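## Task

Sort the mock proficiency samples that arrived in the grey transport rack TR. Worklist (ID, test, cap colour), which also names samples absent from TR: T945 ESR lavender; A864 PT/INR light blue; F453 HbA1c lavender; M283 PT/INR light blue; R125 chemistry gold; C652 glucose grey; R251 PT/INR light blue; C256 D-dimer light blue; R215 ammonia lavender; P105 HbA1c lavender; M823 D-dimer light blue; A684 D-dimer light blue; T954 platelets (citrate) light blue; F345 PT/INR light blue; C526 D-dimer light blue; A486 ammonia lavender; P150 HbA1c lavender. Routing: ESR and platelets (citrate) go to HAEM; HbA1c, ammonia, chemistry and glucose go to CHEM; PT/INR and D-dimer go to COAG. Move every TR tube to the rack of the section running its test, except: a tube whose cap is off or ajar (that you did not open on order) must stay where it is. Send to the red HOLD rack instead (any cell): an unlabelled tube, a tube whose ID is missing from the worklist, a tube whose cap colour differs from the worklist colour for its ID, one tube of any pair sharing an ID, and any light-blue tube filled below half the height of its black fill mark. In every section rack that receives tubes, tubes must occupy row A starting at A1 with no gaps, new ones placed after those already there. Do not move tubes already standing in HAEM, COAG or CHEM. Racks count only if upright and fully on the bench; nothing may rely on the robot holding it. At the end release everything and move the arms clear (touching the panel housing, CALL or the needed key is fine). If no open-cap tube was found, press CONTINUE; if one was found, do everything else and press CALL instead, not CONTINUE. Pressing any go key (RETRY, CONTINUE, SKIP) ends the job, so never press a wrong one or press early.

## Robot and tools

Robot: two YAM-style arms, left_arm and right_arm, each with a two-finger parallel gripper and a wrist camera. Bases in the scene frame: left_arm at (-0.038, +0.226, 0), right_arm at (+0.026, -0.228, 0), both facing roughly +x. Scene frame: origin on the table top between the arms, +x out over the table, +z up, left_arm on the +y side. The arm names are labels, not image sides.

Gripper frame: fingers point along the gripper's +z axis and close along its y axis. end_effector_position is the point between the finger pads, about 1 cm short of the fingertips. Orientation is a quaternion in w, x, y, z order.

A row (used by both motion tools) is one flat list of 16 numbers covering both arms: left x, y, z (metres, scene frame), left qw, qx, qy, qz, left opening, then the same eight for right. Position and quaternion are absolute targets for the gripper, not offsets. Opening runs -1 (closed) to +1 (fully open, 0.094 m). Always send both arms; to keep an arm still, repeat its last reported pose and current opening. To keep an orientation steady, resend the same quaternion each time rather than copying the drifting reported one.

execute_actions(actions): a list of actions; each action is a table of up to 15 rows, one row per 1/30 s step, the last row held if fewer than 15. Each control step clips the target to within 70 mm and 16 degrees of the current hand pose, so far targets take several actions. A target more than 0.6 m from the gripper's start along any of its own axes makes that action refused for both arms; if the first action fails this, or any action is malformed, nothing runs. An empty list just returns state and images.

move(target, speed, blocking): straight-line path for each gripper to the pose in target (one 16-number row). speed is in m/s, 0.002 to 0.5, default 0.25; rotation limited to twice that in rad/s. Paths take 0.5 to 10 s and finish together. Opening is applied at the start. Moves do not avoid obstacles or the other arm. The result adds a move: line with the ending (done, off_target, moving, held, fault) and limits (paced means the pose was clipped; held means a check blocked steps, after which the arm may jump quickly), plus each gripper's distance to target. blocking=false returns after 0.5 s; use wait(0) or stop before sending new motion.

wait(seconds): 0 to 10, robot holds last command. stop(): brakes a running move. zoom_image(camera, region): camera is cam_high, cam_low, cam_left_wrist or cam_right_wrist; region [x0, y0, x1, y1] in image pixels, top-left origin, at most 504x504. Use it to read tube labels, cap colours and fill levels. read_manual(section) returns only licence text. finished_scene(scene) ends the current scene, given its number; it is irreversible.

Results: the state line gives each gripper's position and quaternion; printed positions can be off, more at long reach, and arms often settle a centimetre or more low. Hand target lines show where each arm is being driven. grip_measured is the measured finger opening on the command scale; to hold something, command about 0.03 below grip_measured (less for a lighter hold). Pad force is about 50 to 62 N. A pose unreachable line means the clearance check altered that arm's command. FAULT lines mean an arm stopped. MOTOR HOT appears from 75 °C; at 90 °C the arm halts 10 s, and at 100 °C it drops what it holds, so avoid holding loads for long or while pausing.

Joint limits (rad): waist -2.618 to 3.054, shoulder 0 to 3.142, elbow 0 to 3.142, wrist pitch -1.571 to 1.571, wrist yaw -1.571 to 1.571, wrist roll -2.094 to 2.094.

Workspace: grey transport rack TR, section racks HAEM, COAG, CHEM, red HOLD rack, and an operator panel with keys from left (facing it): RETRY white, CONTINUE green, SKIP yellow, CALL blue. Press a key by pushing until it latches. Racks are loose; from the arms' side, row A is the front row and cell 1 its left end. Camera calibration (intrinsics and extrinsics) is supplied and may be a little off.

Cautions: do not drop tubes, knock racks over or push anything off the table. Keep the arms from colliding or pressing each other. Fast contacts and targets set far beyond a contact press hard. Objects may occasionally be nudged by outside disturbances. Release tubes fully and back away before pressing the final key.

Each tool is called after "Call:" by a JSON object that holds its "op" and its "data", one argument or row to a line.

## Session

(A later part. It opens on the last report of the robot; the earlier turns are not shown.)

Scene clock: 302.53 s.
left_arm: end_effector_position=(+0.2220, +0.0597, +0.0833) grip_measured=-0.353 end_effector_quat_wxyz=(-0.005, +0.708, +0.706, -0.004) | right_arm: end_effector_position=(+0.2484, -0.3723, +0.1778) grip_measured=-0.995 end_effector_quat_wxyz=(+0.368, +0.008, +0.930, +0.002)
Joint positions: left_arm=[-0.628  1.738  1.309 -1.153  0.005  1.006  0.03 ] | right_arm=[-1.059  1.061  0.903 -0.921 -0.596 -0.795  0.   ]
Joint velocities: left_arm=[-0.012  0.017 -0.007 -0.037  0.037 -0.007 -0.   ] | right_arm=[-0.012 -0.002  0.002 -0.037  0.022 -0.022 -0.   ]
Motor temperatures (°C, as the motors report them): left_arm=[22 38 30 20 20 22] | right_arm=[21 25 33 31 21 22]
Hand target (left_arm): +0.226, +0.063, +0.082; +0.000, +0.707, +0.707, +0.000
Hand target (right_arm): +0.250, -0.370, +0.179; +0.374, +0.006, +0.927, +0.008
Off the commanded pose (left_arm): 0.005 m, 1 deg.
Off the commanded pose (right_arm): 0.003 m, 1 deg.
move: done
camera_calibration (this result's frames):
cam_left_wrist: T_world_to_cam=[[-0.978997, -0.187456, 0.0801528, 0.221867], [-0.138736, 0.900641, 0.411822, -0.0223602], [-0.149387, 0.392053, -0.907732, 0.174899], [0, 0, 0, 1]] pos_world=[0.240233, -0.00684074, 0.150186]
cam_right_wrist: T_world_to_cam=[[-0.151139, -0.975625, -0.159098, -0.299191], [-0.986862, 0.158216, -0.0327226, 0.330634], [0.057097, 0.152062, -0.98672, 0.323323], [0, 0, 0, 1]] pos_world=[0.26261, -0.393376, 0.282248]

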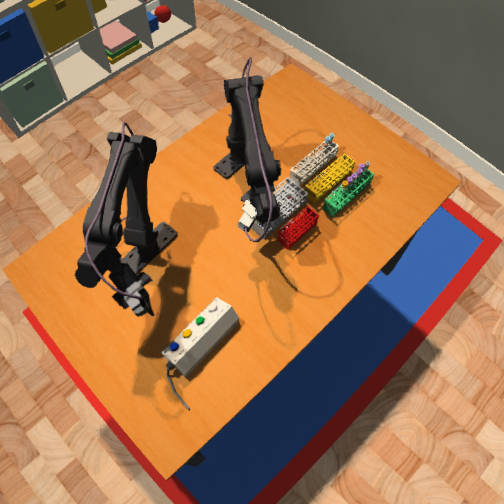

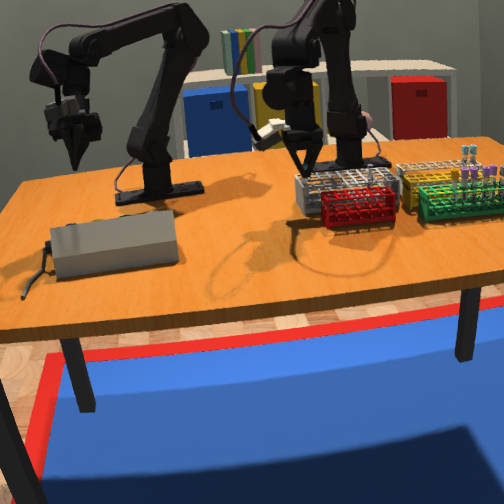

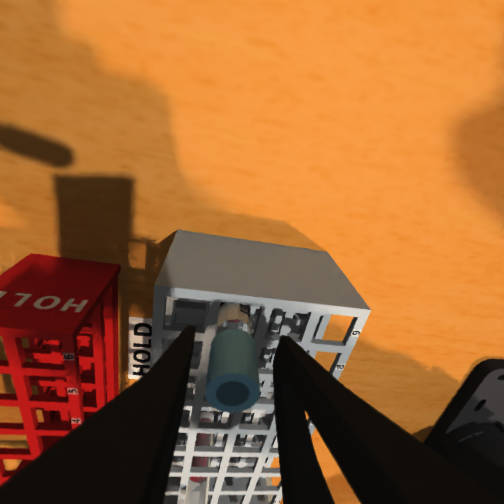

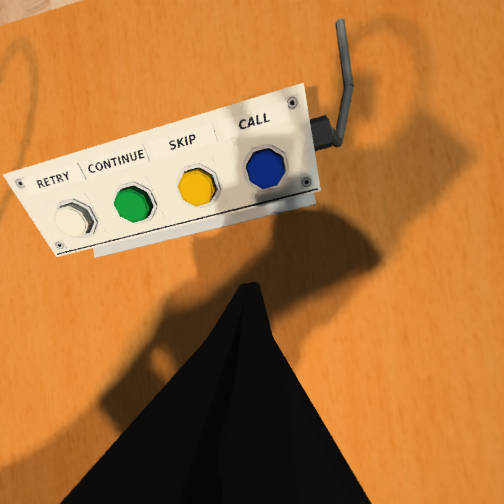

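Well centred. Close and lift.

Call:
{"op": "execute_actions", "data": {
  "actions": [
    [[0.226,0.0625,0.082,0,0.707,0.707,0,-0.41,0.2501,-0.37,0.1794,0.374,0.006,0.927,0.008,-1],[0.226,0.0625,0.082,0,0.707,0.707,0,-0.47,0.2501,-0.37,0.1794,0.374,0.006,0.927,0.008,-1],[0.226,0.0625,0.082,0,0.707,0.707,0,-0.52,0.2501,-0.37,0.1794,0.374,0.006,0.927,0.008,-1],[0.226,0.0625,0.082,0,0.707,0.707,0,-0.56,0.2501,-0.37,0.1794,0.374,0.006,0.927,0.008,-1],[0.226,0.0625,0.082,0,0.707,0.707,0,-0.59,0.2501,-0.37,0.1794,0.374,0.006,0.927,0.008,-1],[0.226,0.0625,0.082,0,0.707,0.707,0,-0.615,0.2501,-0.37,0.1794,0.374,0.006,0.927,0.008,-1],[0.226,0.0625,0.082,0,0.707,0.707,0,-0.635,0.2501,-0.37,0.1794,0.374,0.006,0.927,0.008,-1],[0.226,0.0625,0.082,0,0.707,0.707,0,-0.65,0.2501,-0.37,0.1794,0.374,0.006,0.927,0.008,-1],[0.226,0.0625,0.082,0,0.707,0.707,0,-0.665,0.2501,-0.37,0.1794,0.374,0.006,0.927,0.008,-1],[0.226,0.0625,0.082,0,0.707,0.707,0,-0.68,0.2501,-0.37,0.1794,0.374,0.006,0.927,0.008,-1],[0.226,0.0625,0.082,0,0.707,0.707,0,-0.69,0.2501,-0.37,0.1794,0.374,0.006,0.927,0.008,-1],[0.226,0.0625,0.082,0,0.707,0.707,0,-0.70,0.2501,-0.37,0.1794,0.374,0.006,0.927,0.008,-1],[0.226,0.0625,0.082,0,0.707,0.707,0,-0.715,0.2501,-0.37,0.1794,0.374,0.006,0.927,0.008,-1]]
  ]
}}

Call:
{"op": "move", "data": {
  "target": [0.222,0.060,0.178,0,0.707,0.707,0,-0.715, 0.2501,-0.37,0.1794,0.374,0.006,0.927,0.008,-1],
  "speed": 0.07
}}

Call:
{"op": "zoom_image", "data": {
  "camera": "cam_left_wrist",
  "region": [170, 220, 310, 360]
}}

Scene clock: 325.60 s.
left_arm: end_effector_position=(+0.2223, +0.0595, +0.0833) grip_measured=-0.698 end_effector_quat_wxyz=(-0.004, +0.708, +0.706, -0.004) | right_arm: end_effector_position=(+0.2484, -0.3723, +0.1778) grip_measured=-0.995 end_effector_quat_wxyz=(+0.368, +0.008, +0.930, +0.002)
Joint positions: left_arm=[-0.628  1.738  1.309 -1.152  0.005  1.006  0.014] | right_arm=[-1.059  1.061  0.903 -0.921 -0.596 -0.795  0.   ]
Joint velocities: left_arm=[ 0.007  0.022  0.027  0.081  0.081  0.037 -0.   ] | right_arm=[ 0.002 -0.007 -0.017 -0.051  0.037  0.022  0.001]
Motor temperatures (°C, as the motors report them): left_arm=[22 37 30 20 20 22] | right_arm=[21 25 33 31 21 22]
Hand target (left_arm): +0.226, +0.062, +0.082; -0.000, +0.707, +0.707, +0.000
Hand target (right_arm): +0.250, -0.370, +0.179; +0.374, +0.006, +0.927, +0.008
Off the commanded pose (left_arm): 0.005 m, 1 deg.
Off the commanded pose (right_arm): 0.003 m, 1 deg.
camera_calibration (this result's frames):
cam_left_wrist: T_world_to_cam=[[-0.979171, -0.187017, 0.079049, 0.222246], [-0.138921, 0.901034, 0.4109, -0.0220355], [-0.148071, 0.39136, -0.908247, 0.174814], [0, 0, 0, 1]] pos_world=[0.240441, -0.00699664, 0.150261]
cam_right_wrist: T_world_to_cam=[[-0.151139, -0.975625, -0.159098, -0.299191], [-0.986862, 0.158216, -0.0327226, 0.330634], [0.057097, 0.152062, -0.98672, 0.323323], [0, 0, 0, 1]] pos_world=[0.26261, -0.393376, 0.282248]

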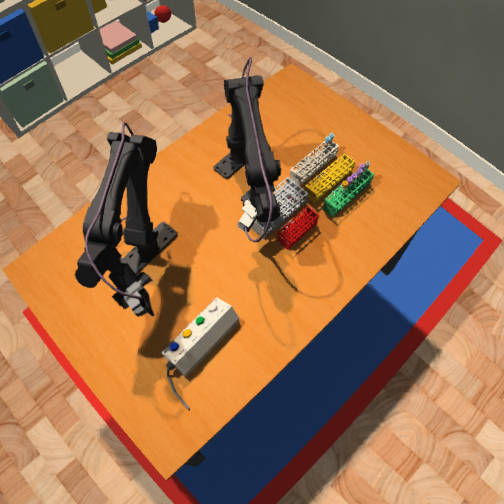

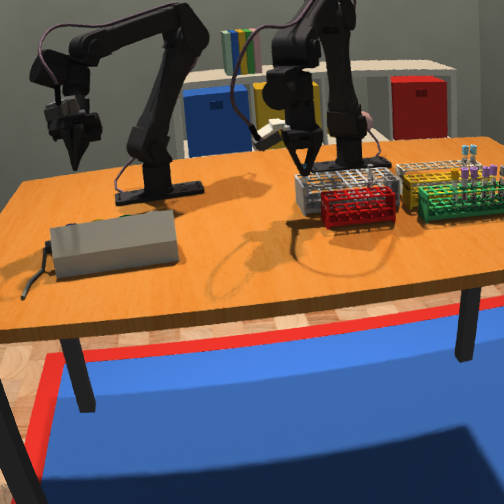

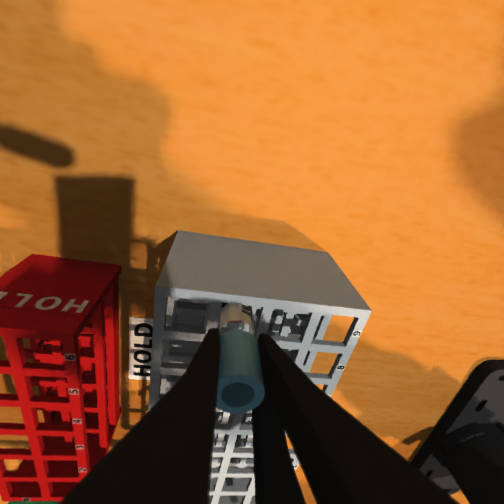

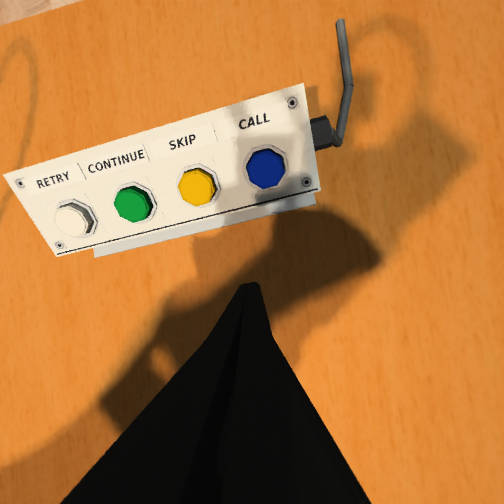

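Scene clock: 327.47 s.
left_arm: end_effector_position=(+0.2215, +0.0601, +0.1679) grip_measured=-0.698 end_effector_quat_wxyz=(-0.009, +0.708, +0.706, -0.005) | right_arm: end_effector_position=(+0.2483, -0.3724, +0.1777) grip_measured=-0.995 end_effector_quat_wxyz=(+0.368, +0.008, +0.930, +0.001)
Joint positions: left_arm=[-0.628  1.738  1.647 -1.5    0.005  1.006  0.014] | right_arm=[-1.059  1.061  0.903 -0.921 -0.595 -0.795  0.   ]
Joint velocities: left_arm=[ 0.027 -0.007 -0.007 -0.095  0.066 -0.037  0.   ] | right_arm=[-0.002  0.007 -0.022  0.037 -0.007  0.007  0.   ]
Motor temperatures (°C, as the motors report them): left_arm=[22 37 30 20 20 22] | right_arm=[21 25 33 31 21 22]
Hand target (left_arm): +0.222, +0.060, +0.178; +0.000, +0.707, +0.707, -0.000
Hand target (right_arm): +0.250, -0.370, +0.179; +0.374, +0.006, +0.927, +0.008
Off the commanded pose (left_arm): 0.010 m, 1 deg.
Off the commanded pose (right_arm): 0.003 m, 1 deg.
move: done
camera_calibration (this result's frames):
cam_left_wrist: T_world_to_cam=[[-0.978425, -0.187494, 0.0867813, 0.213411], [-0.135194, 0.898652, 0.417309, -0.0591777], [-0.156229, 0.396574, -0.904611, 0.252284], [0, 0, 0, 1]] pos_world=[0.240221, -0.00685583, 0.234395]
cam_right_wrist: T_world_to_cam=[[-0.151799, -0.975634, -0.158413, -0.299322], [-0.986803, 0.158731, -0.0319941, 0.330594], [0.0563598, 0.151466, -0.986854, 0.323236], [0, 0, 0, 1]] pos_world=[0.262577, -0.393464, 0.282147]

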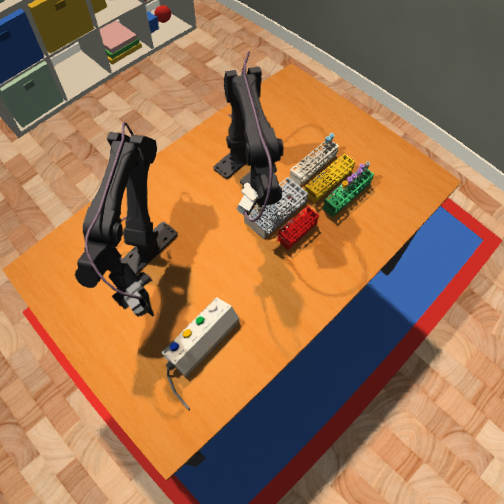

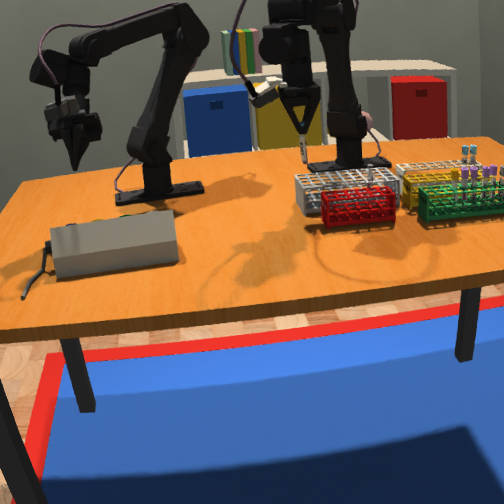

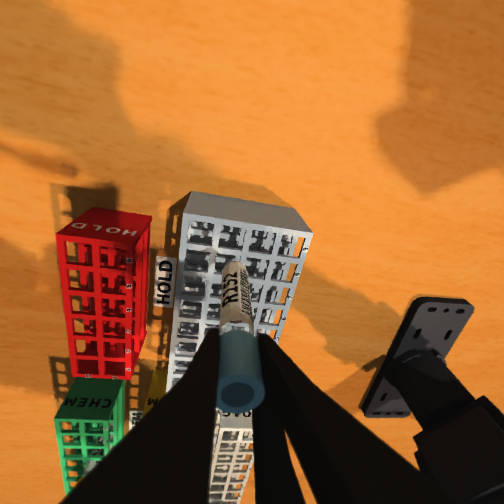

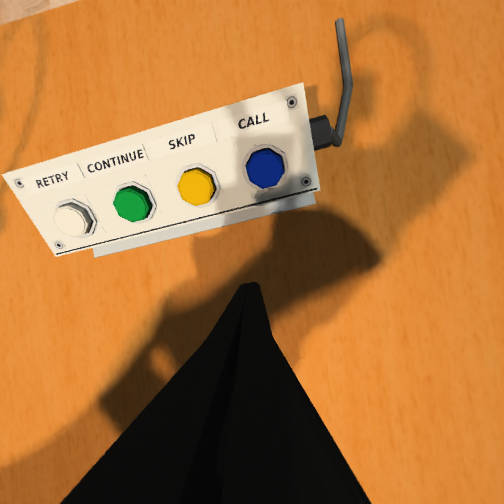

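Region (170, 220, 310, 360) of cam_left_wrist's 504x504 image, scaled by 3.600, with more detail than that image has.

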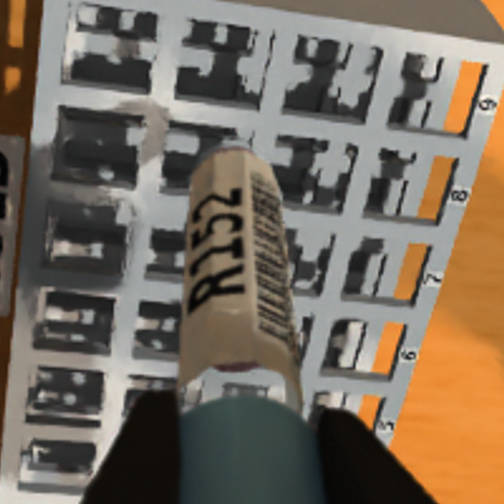

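Call:
{"op": "zoom_image", "data": {
  "camera": "cam_left_wrist",
  "region": [205, 255, 265, 315]
}}

Call:
{"op": "zoom_image", "data": {
  "camera": "cam_left_wrist",
  "region": [40, 200, 200, 390]
}}

Region (205, 255, 265, 315) of cam_left_wrist's 504x504 image, scaled by 8.400, with more detail than that image has.

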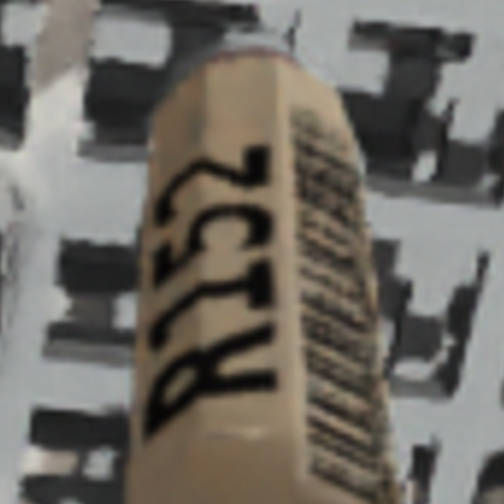

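Region (40, 200, 200, 390) of cam_left_wrist's 504x504 image, scaled by 2.653, with more detail than that image has; it fills the left 424 columns of this view, and the rest is white.

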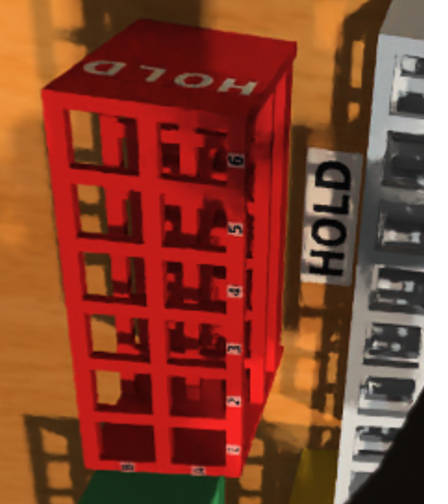

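Call:
{"op": "move", "data": {
  "target": [0.302,0.110,0.150,0,0.707,0.707,0,-0.715, 0.305,-0.386,0.135,0.259,0,0.966,0,-1],
  "speed": 0.1
}}

Call:
{"op": "zoom_image", "data": {
  "camera": "cam_left_wrist",
  "region": [160, 170, 320, 340]
}}

Scene clock: 354.17 s.
left_arm: end_effector_position=(+0.2929, +0.1093, +0.1453) grip_measured=-0.698 end_effector_quat_wxyz=(-0.013, +0.707, +0.707, -0.007) | right_arm: end_effector_position=(+0.2995, -0.3823, +0.1267) grip_measured=-0.995 end_effector_quat_wxyz=(+0.252, +0.002, +0.968, +0.005)
Joint positions: left_arm=[-0.4    1.91   1.773 -1.464  0.001  1.229  0.014] | right_arm=[-0.792  1.364  1.005 -0.814 -0.327 -0.63   0.   ]
Joint velocities: left_arm=[-0.017  0.007  0.007  0.007  0.037  0.022  0.001] | right_arm=[ 0.002  0.017  0.007  0.007  0.022  0.022 -0.001]
Motor temperatures (°C, as the motors report them): left_arm=[22 37 32 20 20 22] | right_arm=[21 25 33 31 21 22]
Hand target (left_arm): +0.303, +0.110, +0.150; +0.001, +0.707, +0.707, +0.001
Hand target (right_arm): +0.306, -0.385, +0.133; +0.259, +0.001, +0.966, -0.000
Off the commanded pose (left_arm): 0.010 m, 2 deg.
Off the commanded pose (right_arm): 0.011 m, 1 deg.
move: off_target (right_arm)
camera_calibration (this result's frames):
cam_left_wrist: T_world_to_cam=[[-0.976721, -0.192542, 0.0945732, 0.293419], [-0.136062, 0.896898, 0.420786, -0.0844169], [-0.165841, 0.398123, -0.902217, 0.22573], [0, 0, 0, 1]] pos_world=[0.312538, 0.0423406, 0.211429]
cam_right_wrist: T_world_to_cam=[[-0.170001, -0.977831, -0.122257, -0.309184], [-0.967823, 0.142315, 0.207521, 0.338762], [-0.185521, 0.153602, -0.970561, 0.342764], [0, 0, 0, 1]] pos_world=[0.33889, -0.40319, 0.224574]

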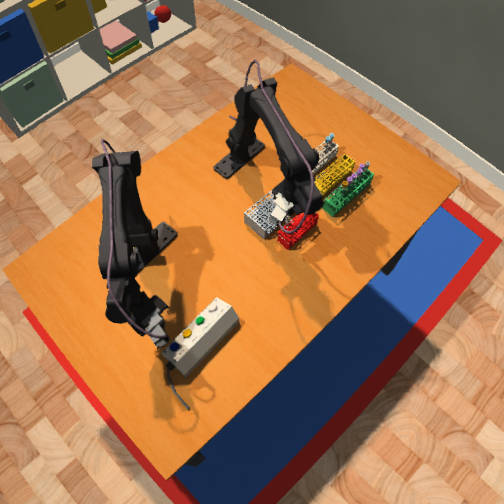

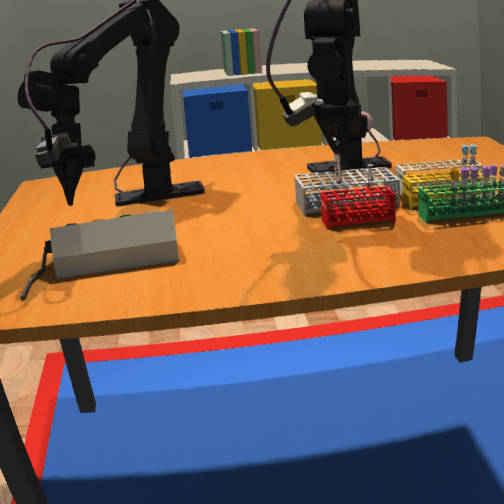

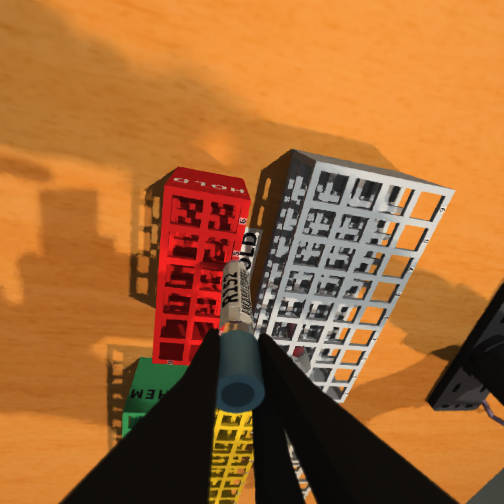

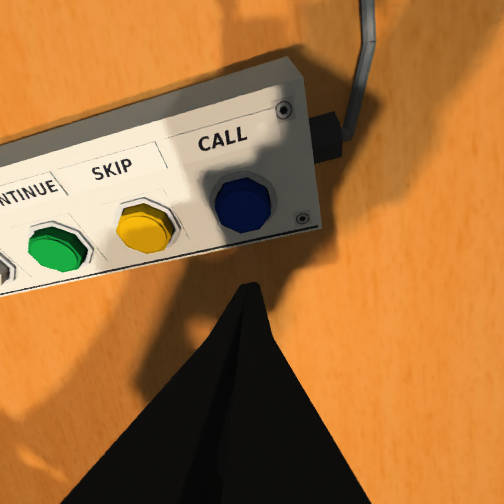

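Region (160, 170, 320, 340) of cam_left_wrist's 504x504 image, scaled by 2.965, with more detail than that image has; it fills the left 474 columns of this view, and the rest is white.

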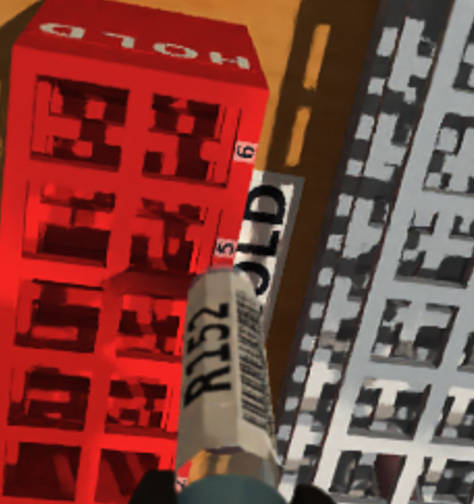

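Call:
{"op": "move", "data": {
  "target": [0.304,0.111,0.137,0,0.707,0.707,0,-0.715, 0.305,-0.386,0.135,0.259,0,0.966,0,-1],
  "speed": 0.04
}}

Call:
{"op": "zoom_image", "data": {
  "camera": "cam_left_wrist",
  "region": [160, 170, 320, 340]
}}

Scene clock: 366.17 s.
left_arm: end_effector_position=(+0.3001, +0.1068, +0.1415) grip_measured=-0.698 end_effector_quat_wxyz=(+0.000, +0.709, +0.705, -0.001) | right_arm: end_effector_position=(+0.2993, -0.3826, +0.1266) grip_measured=-0.995 end_effector_quat_wxyz=(+0.251, +0.002, +0.968, +0.004)
Joint positions: left_arm=[-0.4    1.91   1.758 -1.42   0.001  1.236  0.014] | right_arm=[-0.792  1.364  1.005 -0.814 -0.324 -0.629  0.   ]
Joint velocities: left_arm=[ 0.007 -0.022 -0.017 -0.081  0.022  0.007 -0.001] | right_arm=[-0.017  0.012  0.002 -0.007  0.051 -0.037  0.001]
Motor temperatures (°C, as the motors report them): left_arm=[22 38 33 20 20 22] | right_arm=[21 25 34 30 21 22]
Hand target (left_arm): +0.304, +0.111, +0.137; +0.000, +0.707, +0.707, +0.000
Hand target (right_arm): +0.305, -0.386, +0.135; +0.259, -0.000, +0.966, -0.000
Off the commanded pose (left_arm): 0.007 m, 0 deg.
Off the commanded pose (right_arm): 0.011 m, 1 deg.
move: off_target (right_arm)
camera_calibration (this result's frames):
cam_left_wrist: T_world_to_cam=[[-0.980355, -0.184635, 0.0693831, 0.304152], [-0.141004, 0.902016, 0.408025, -0.0767743], [-0.13792, 0.390226, -0.910331, 0.218083], [0, 0, 0, 1]] pos_world=[0.31743, 0.0403075, 0.20875]
cam_right_wrist: T_world_to_cam=[[-0.172013, -0.977636, -0.120991, -0.309039], [-0.967268, 0.144361, 0.208693, 0.339098], [-0.18656, 0.152928, -0.970468, 0.3427], [0, 0, 0, 1]] pos_world=[0.338774, -0.403489, 0.224422]

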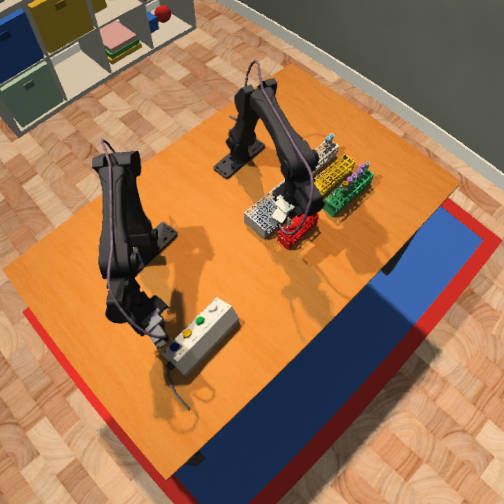

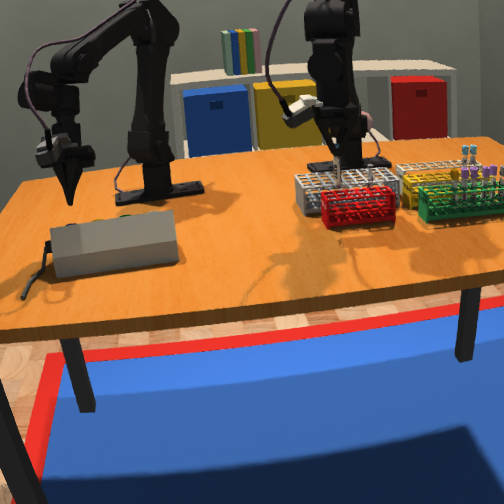

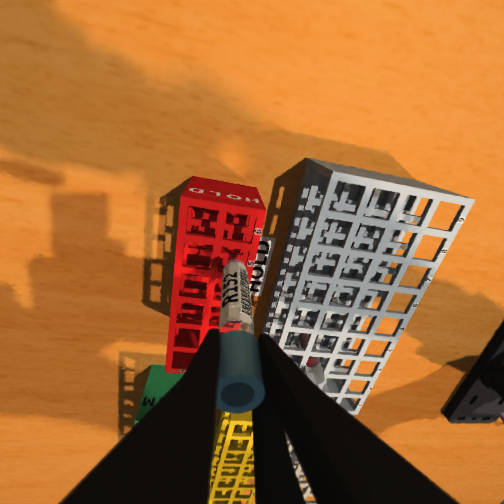

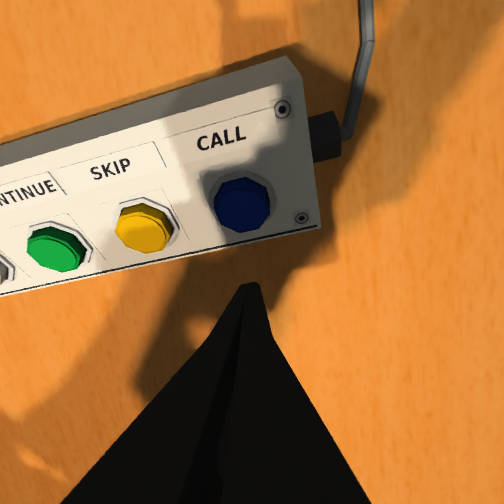

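Region (160, 170, 320, 340) of cam_left_wrist's 504x504 image, scaled by 2.965, with more detail than that image has; it fills the left 474 columns of this view, and the rest is white.

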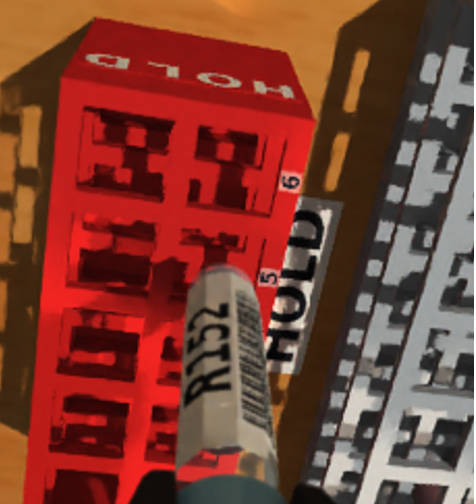

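Call:
{"op": "move", "data": {
  "target": [0.3025,0.1145,0.130,0,0.707,0.707,0,-0.715, 0.2993,-0.3826,0.1266,0.251,0.002,0.968,0.004,-1],
  "speed": 0.03
}}

Call:
{"op": "zoom_image", "data": {
  "camera": "cam_left_wrist",
  "region": [160, 170, 320, 340]
}}

Scene clock: 373.57 s.
left_arm: end_effector_position=(+0.2992, +0.1114, +0.1303) grip_measured=-0.698 end_effector_quat_wxyz=(-0.006, +0.708, +0.706, -0.003) | right_arm: end_effector_position=(+0.2993, -0.3826, +0.1266) grip_measured=-0.995 end_effector_quat_wxyz=(+0.251, +0.002, +0.968, +0.004)
Joint positions: left_arm=[-0.388  1.91   1.714 -1.388  0.001  1.244  0.014] | right_arm=[-0.792  1.364  1.005 -0.814 -0.324 -0.629  0.   ]
Joint velocities: left_arm=[ 0.002 -0.002  0.012  0.022 -0.022  0.022 -0.001] | right_arm=[-0.012 -0.007  0.002  0.037  0.066  0.022 -0.   ]
Motor temperatures (°C, as the motors report them): left_arm=[22 38 32 20 20 22] | right_arm=[21 25 35 30 21 22]
Hand target (left_arm): +0.302, +0.115, +0.130; -0.000, +0.707, +0.707, +0.000
Hand target (right_arm): +0.299, -0.383, +0.127; +0.251, +0.002, +0.968, +0.004
Off the commanded pose (left_arm): 0.005 m, 1 deg.
Off the commanded pose (right_arm): 0.000 m, 0 deg.
move: done
camera_calibration (this result's frames):
cam_left_wrist: T_world_to_cam=[[-0.978753, -0.188678, 0.0802729, 0.303433], [-0.139555, 0.899801, 0.413379, -0.0774511], [-0.150225, 0.393393, -0.907014, 0.208921], [0, 0, 0, 1]] pos_world=[0.317562, 0.0447539, 0.197153]
cam_right_wrist: T_world_to_cam=[[-0.172013, -0.977636, -0.120991, -0.309039], [-0.967268, 0.144361, 0.208693, 0.339098], [-0.18656, 0.152928, -0.970468, 0.3427], [0, 0, 0, 1]] pos_world=[0.338774, -0.403489, 0.224422]

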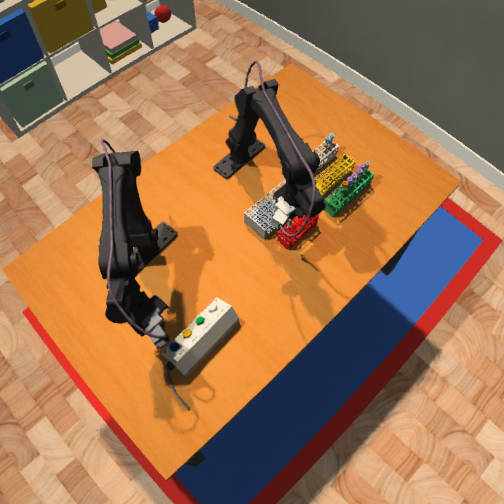

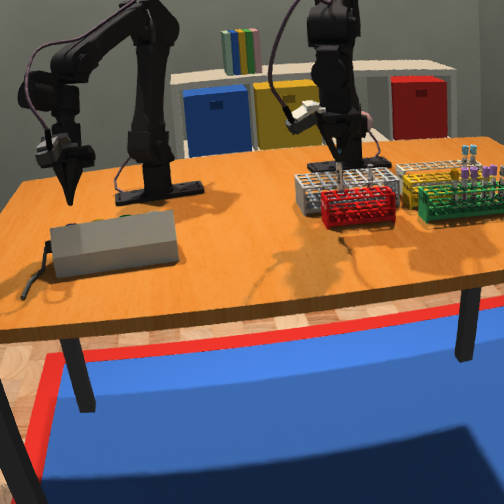

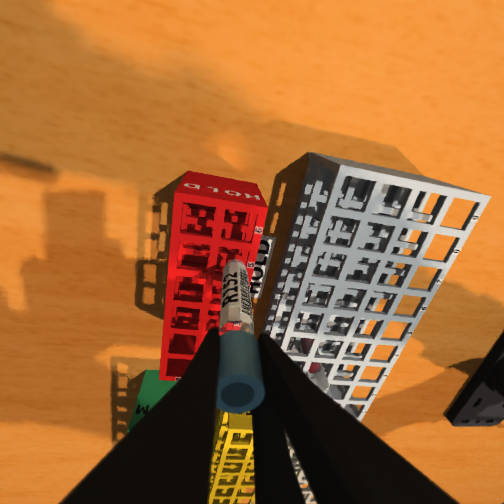

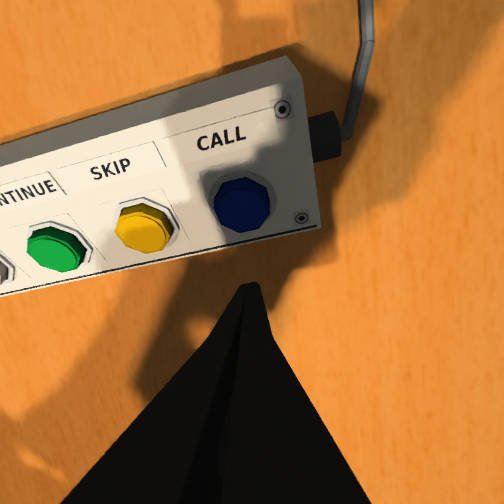

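Region (160, 170, 320, 340) of cam_left_wrist's 504x504 image, scaled by 2.965, with more detail than that image has; it fills the left 474 columns of this view, and the rest is white.

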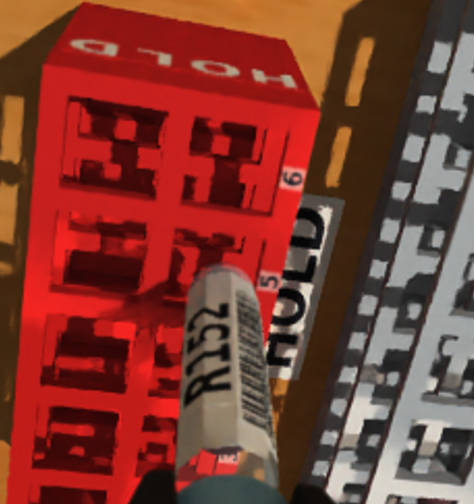

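Call:
{"op": "move", "data": {
  "target": [0.3055,0.1135,0.126,0,0.707,0.707,0,-0.715, 0.2993,-0.3826,0.1266,0.251,0.002,0.968,0.004,-1],
  "speed": 0.02
}}

Call:
{"op": "zoom_image", "data": {
  "camera": "cam_left_wrist",
  "region": [160, 170, 320, 340]
}}

Scene clock: 380.27 s.
left_arm: end_effector_position=(+0.3022, +0.1104, +0.1303) grip_measured=-0.698 end_effector_quat_wxyz=(+0.000, +0.708, +0.706, -0.001) | right_arm: end_effector_position=(+0.2993, -0.3826, +0.1266) grip_measured=-0.995 end_effector_quat_wxyz=(+0.251, +0.002, +0.968, +0.004)
Joint positions: left_arm=[-0.388  1.91   1.714 -1.375  0.001  1.245  0.014] | right_arm=[-0.792  1.364  1.005 -0.814 -0.324 -0.629  0.   ]
Joint velocities: left_arm=[ 0.007  0.007  0.012 -0.022 -0.037  0.022 -0.   ] | right_arm=[ 0.012 -0.012 -0.017 -0.095  0.022 -0.037 -0.   ]
Motor temperatures (°C, as the motors report them): left_arm=[22 38 31 20 20 22] | right_arm=[21 26 34 30 21 22]
Hand target (left_arm): +0.305, +0.113, +0.126; +0.000, +0.707, +0.707, +0.000
Hand target (right_arm): +0.299, -0.383, +0.127; +0.251, +0.002, +0.968, +0.004
Off the commanded pose (left_arm): 0.006 m, 0 deg.
Off the commanded pose (right_arm): 0.000 m, 0 deg.
move: done
camera_calibration (this result's frames):
cam_left_wrist: T_world_to_cam=[[-0.979787, -0.187626, 0.0693763, 0.307759], [-0.143759, 0.901585, 0.408018, -0.0743445], [-0.139103, 0.389797, -0.910334, 0.207211], [0, 0, 0, 1]] pos_world=[0.319674, 0.044001, 0.197614]
cam_right_wrist: T_world_to_cam=[[-0.172013, -0.977636, -0.120991, -0.309039], [-0.967268, 0.144361, 0.208693, 0.339098], [-0.18656, 0.152928, -0.970468, 0.3427], [0, 0, 0, 1]] pos_world=[0.338774, -0.403489, 0.224422]

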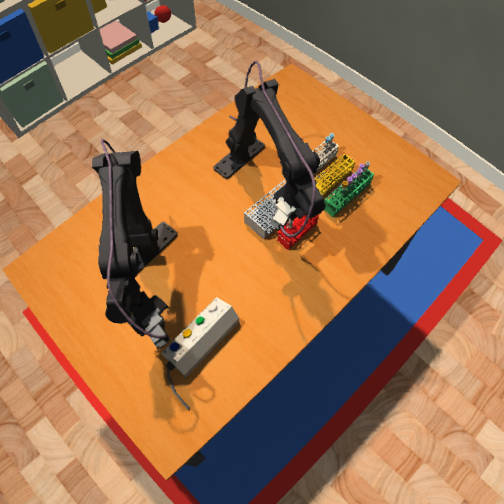

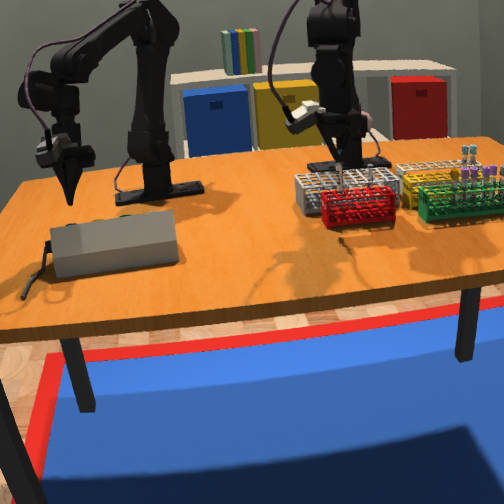

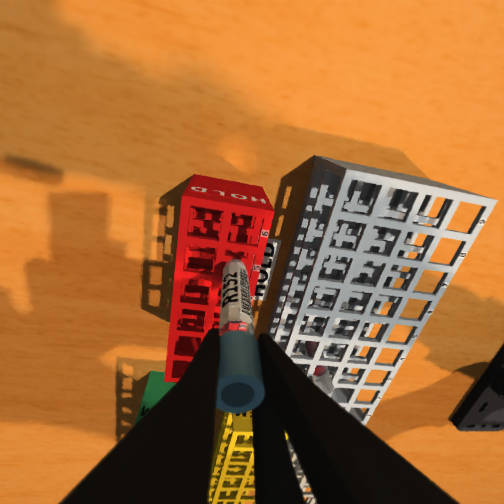

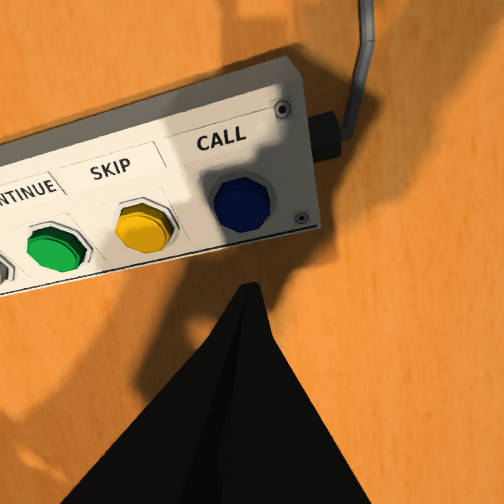

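Region (160, 170, 320, 340) of cam_left_wrist's 504x504 image, scaled by 2.965, with more detail than that image has; it fills the left 474 columns of this view, and the rest is white.

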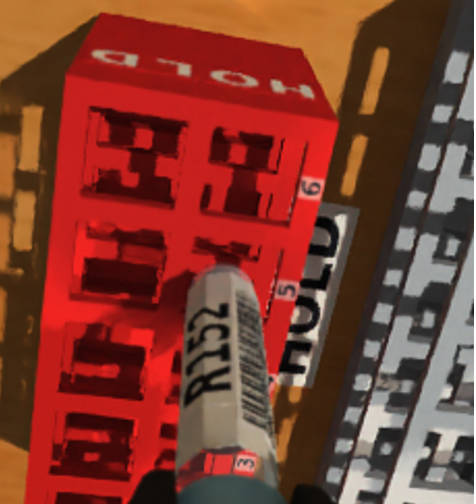

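Aligned. Descend.

Call:
{"op": "move", "data": {
  "target": [0.3025,0.111,0.086,0,0.707,0.707,0,-0.715, 0.2993,-0.3826,0.1266,0.251,0.002,0.968,0.004,-1],
  "speed": 0.04
}}

Scene clock: 385.50 s.
left_arm: end_effector_position=(+0.3007, +0.1109, +0.0901) grip_measured=-0.698 end_effector_quat_wxyz=(-0.000, +0.708, +0.706, -0.001) | right_arm: end_effector_position=(+0.2993, -0.3826, +0.1266) grip_measured=-0.995 end_effector_quat_wxyz=(+0.251, +0.002, +0.968, +0.004)
Joint positions: left_arm=[-0.388  1.91   1.554 -1.216  0.001  1.245  0.014] | right_arm=[-0.792  1.364  1.005 -0.814 -0.324 -0.629  0.   ]
Joint velocities: left_arm=[-0.012 -0.012  0.017 -0.081  0.037 -0.007 -0.001] | right_arm=[-0.007  0.002 -0.002 -0.037  0.066 -0.022  0.001]
Motor temperatures (°C, as the motors report them): left_arm=[22 38 31 20 20 22] | right_arm=[21 26 34 30 21 22]
Hand target (left_arm): +0.302, +0.111, +0.086; +0.000, +0.707, +0.707, +0.000
Hand target (right_arm): +0.299, -0.383, +0.127; +0.251, +0.002, +0.968, +0.004
Off the commanded pose (left_arm): 0.004 m, 0 deg.
Off the commanded pose (right_arm): 0.000 m, 0 deg.
move: done
camera_calibration (this result's frames):
cam_left_wrist: T_world_to_cam=[[-0.979737, -0.187643, 0.0700373, 0.309069], [-0.143465, 0.901484, 0.408344, -0.058725], [-0.13976, 0.390022, -0.910137, 0.170307], [0, 0, 0, 1]] pos_world=[0.318184, 0.0445107, 0.157337]
cam_right_wrist: T_world_to_cam=[[-0.172013, -0.977636, -0.120991, -0.309039], [-0.967268, 0.144361, 0.208693, 0.339098], [-0.18656, 0.152928, -0.970468, 0.3427], [0, 0, 0, 1]] pos_world=[0.338774, -0.403489, 0.224422]

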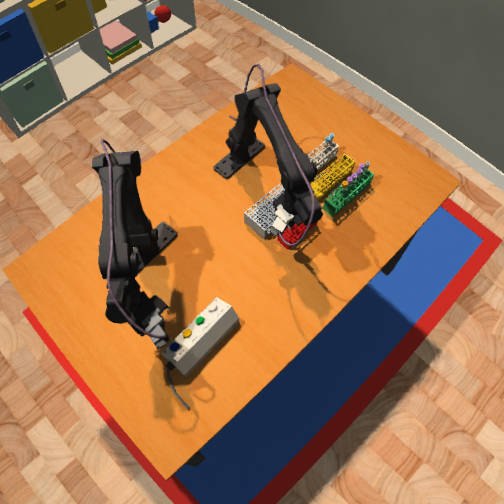

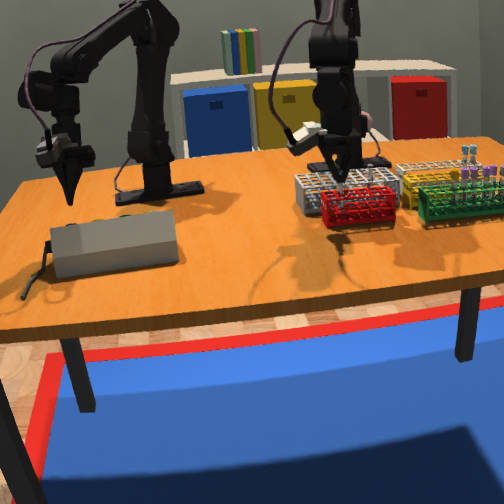

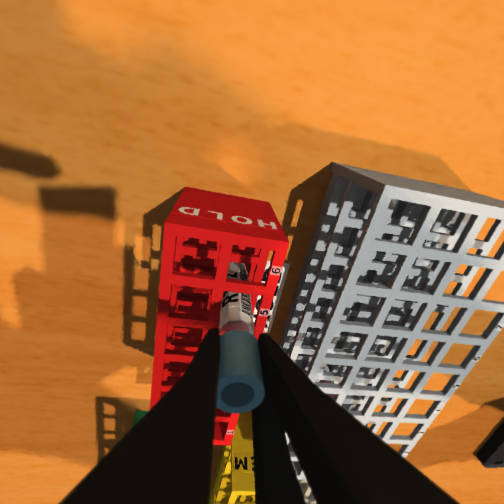

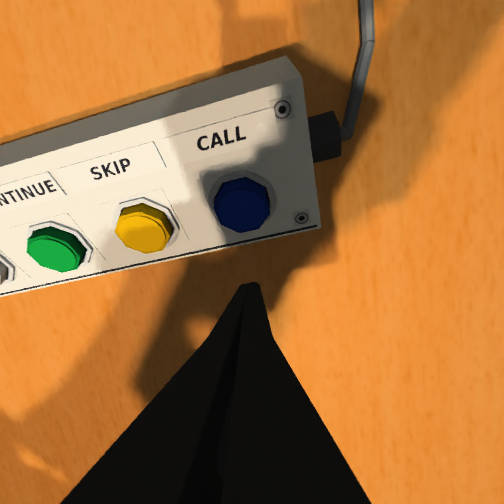

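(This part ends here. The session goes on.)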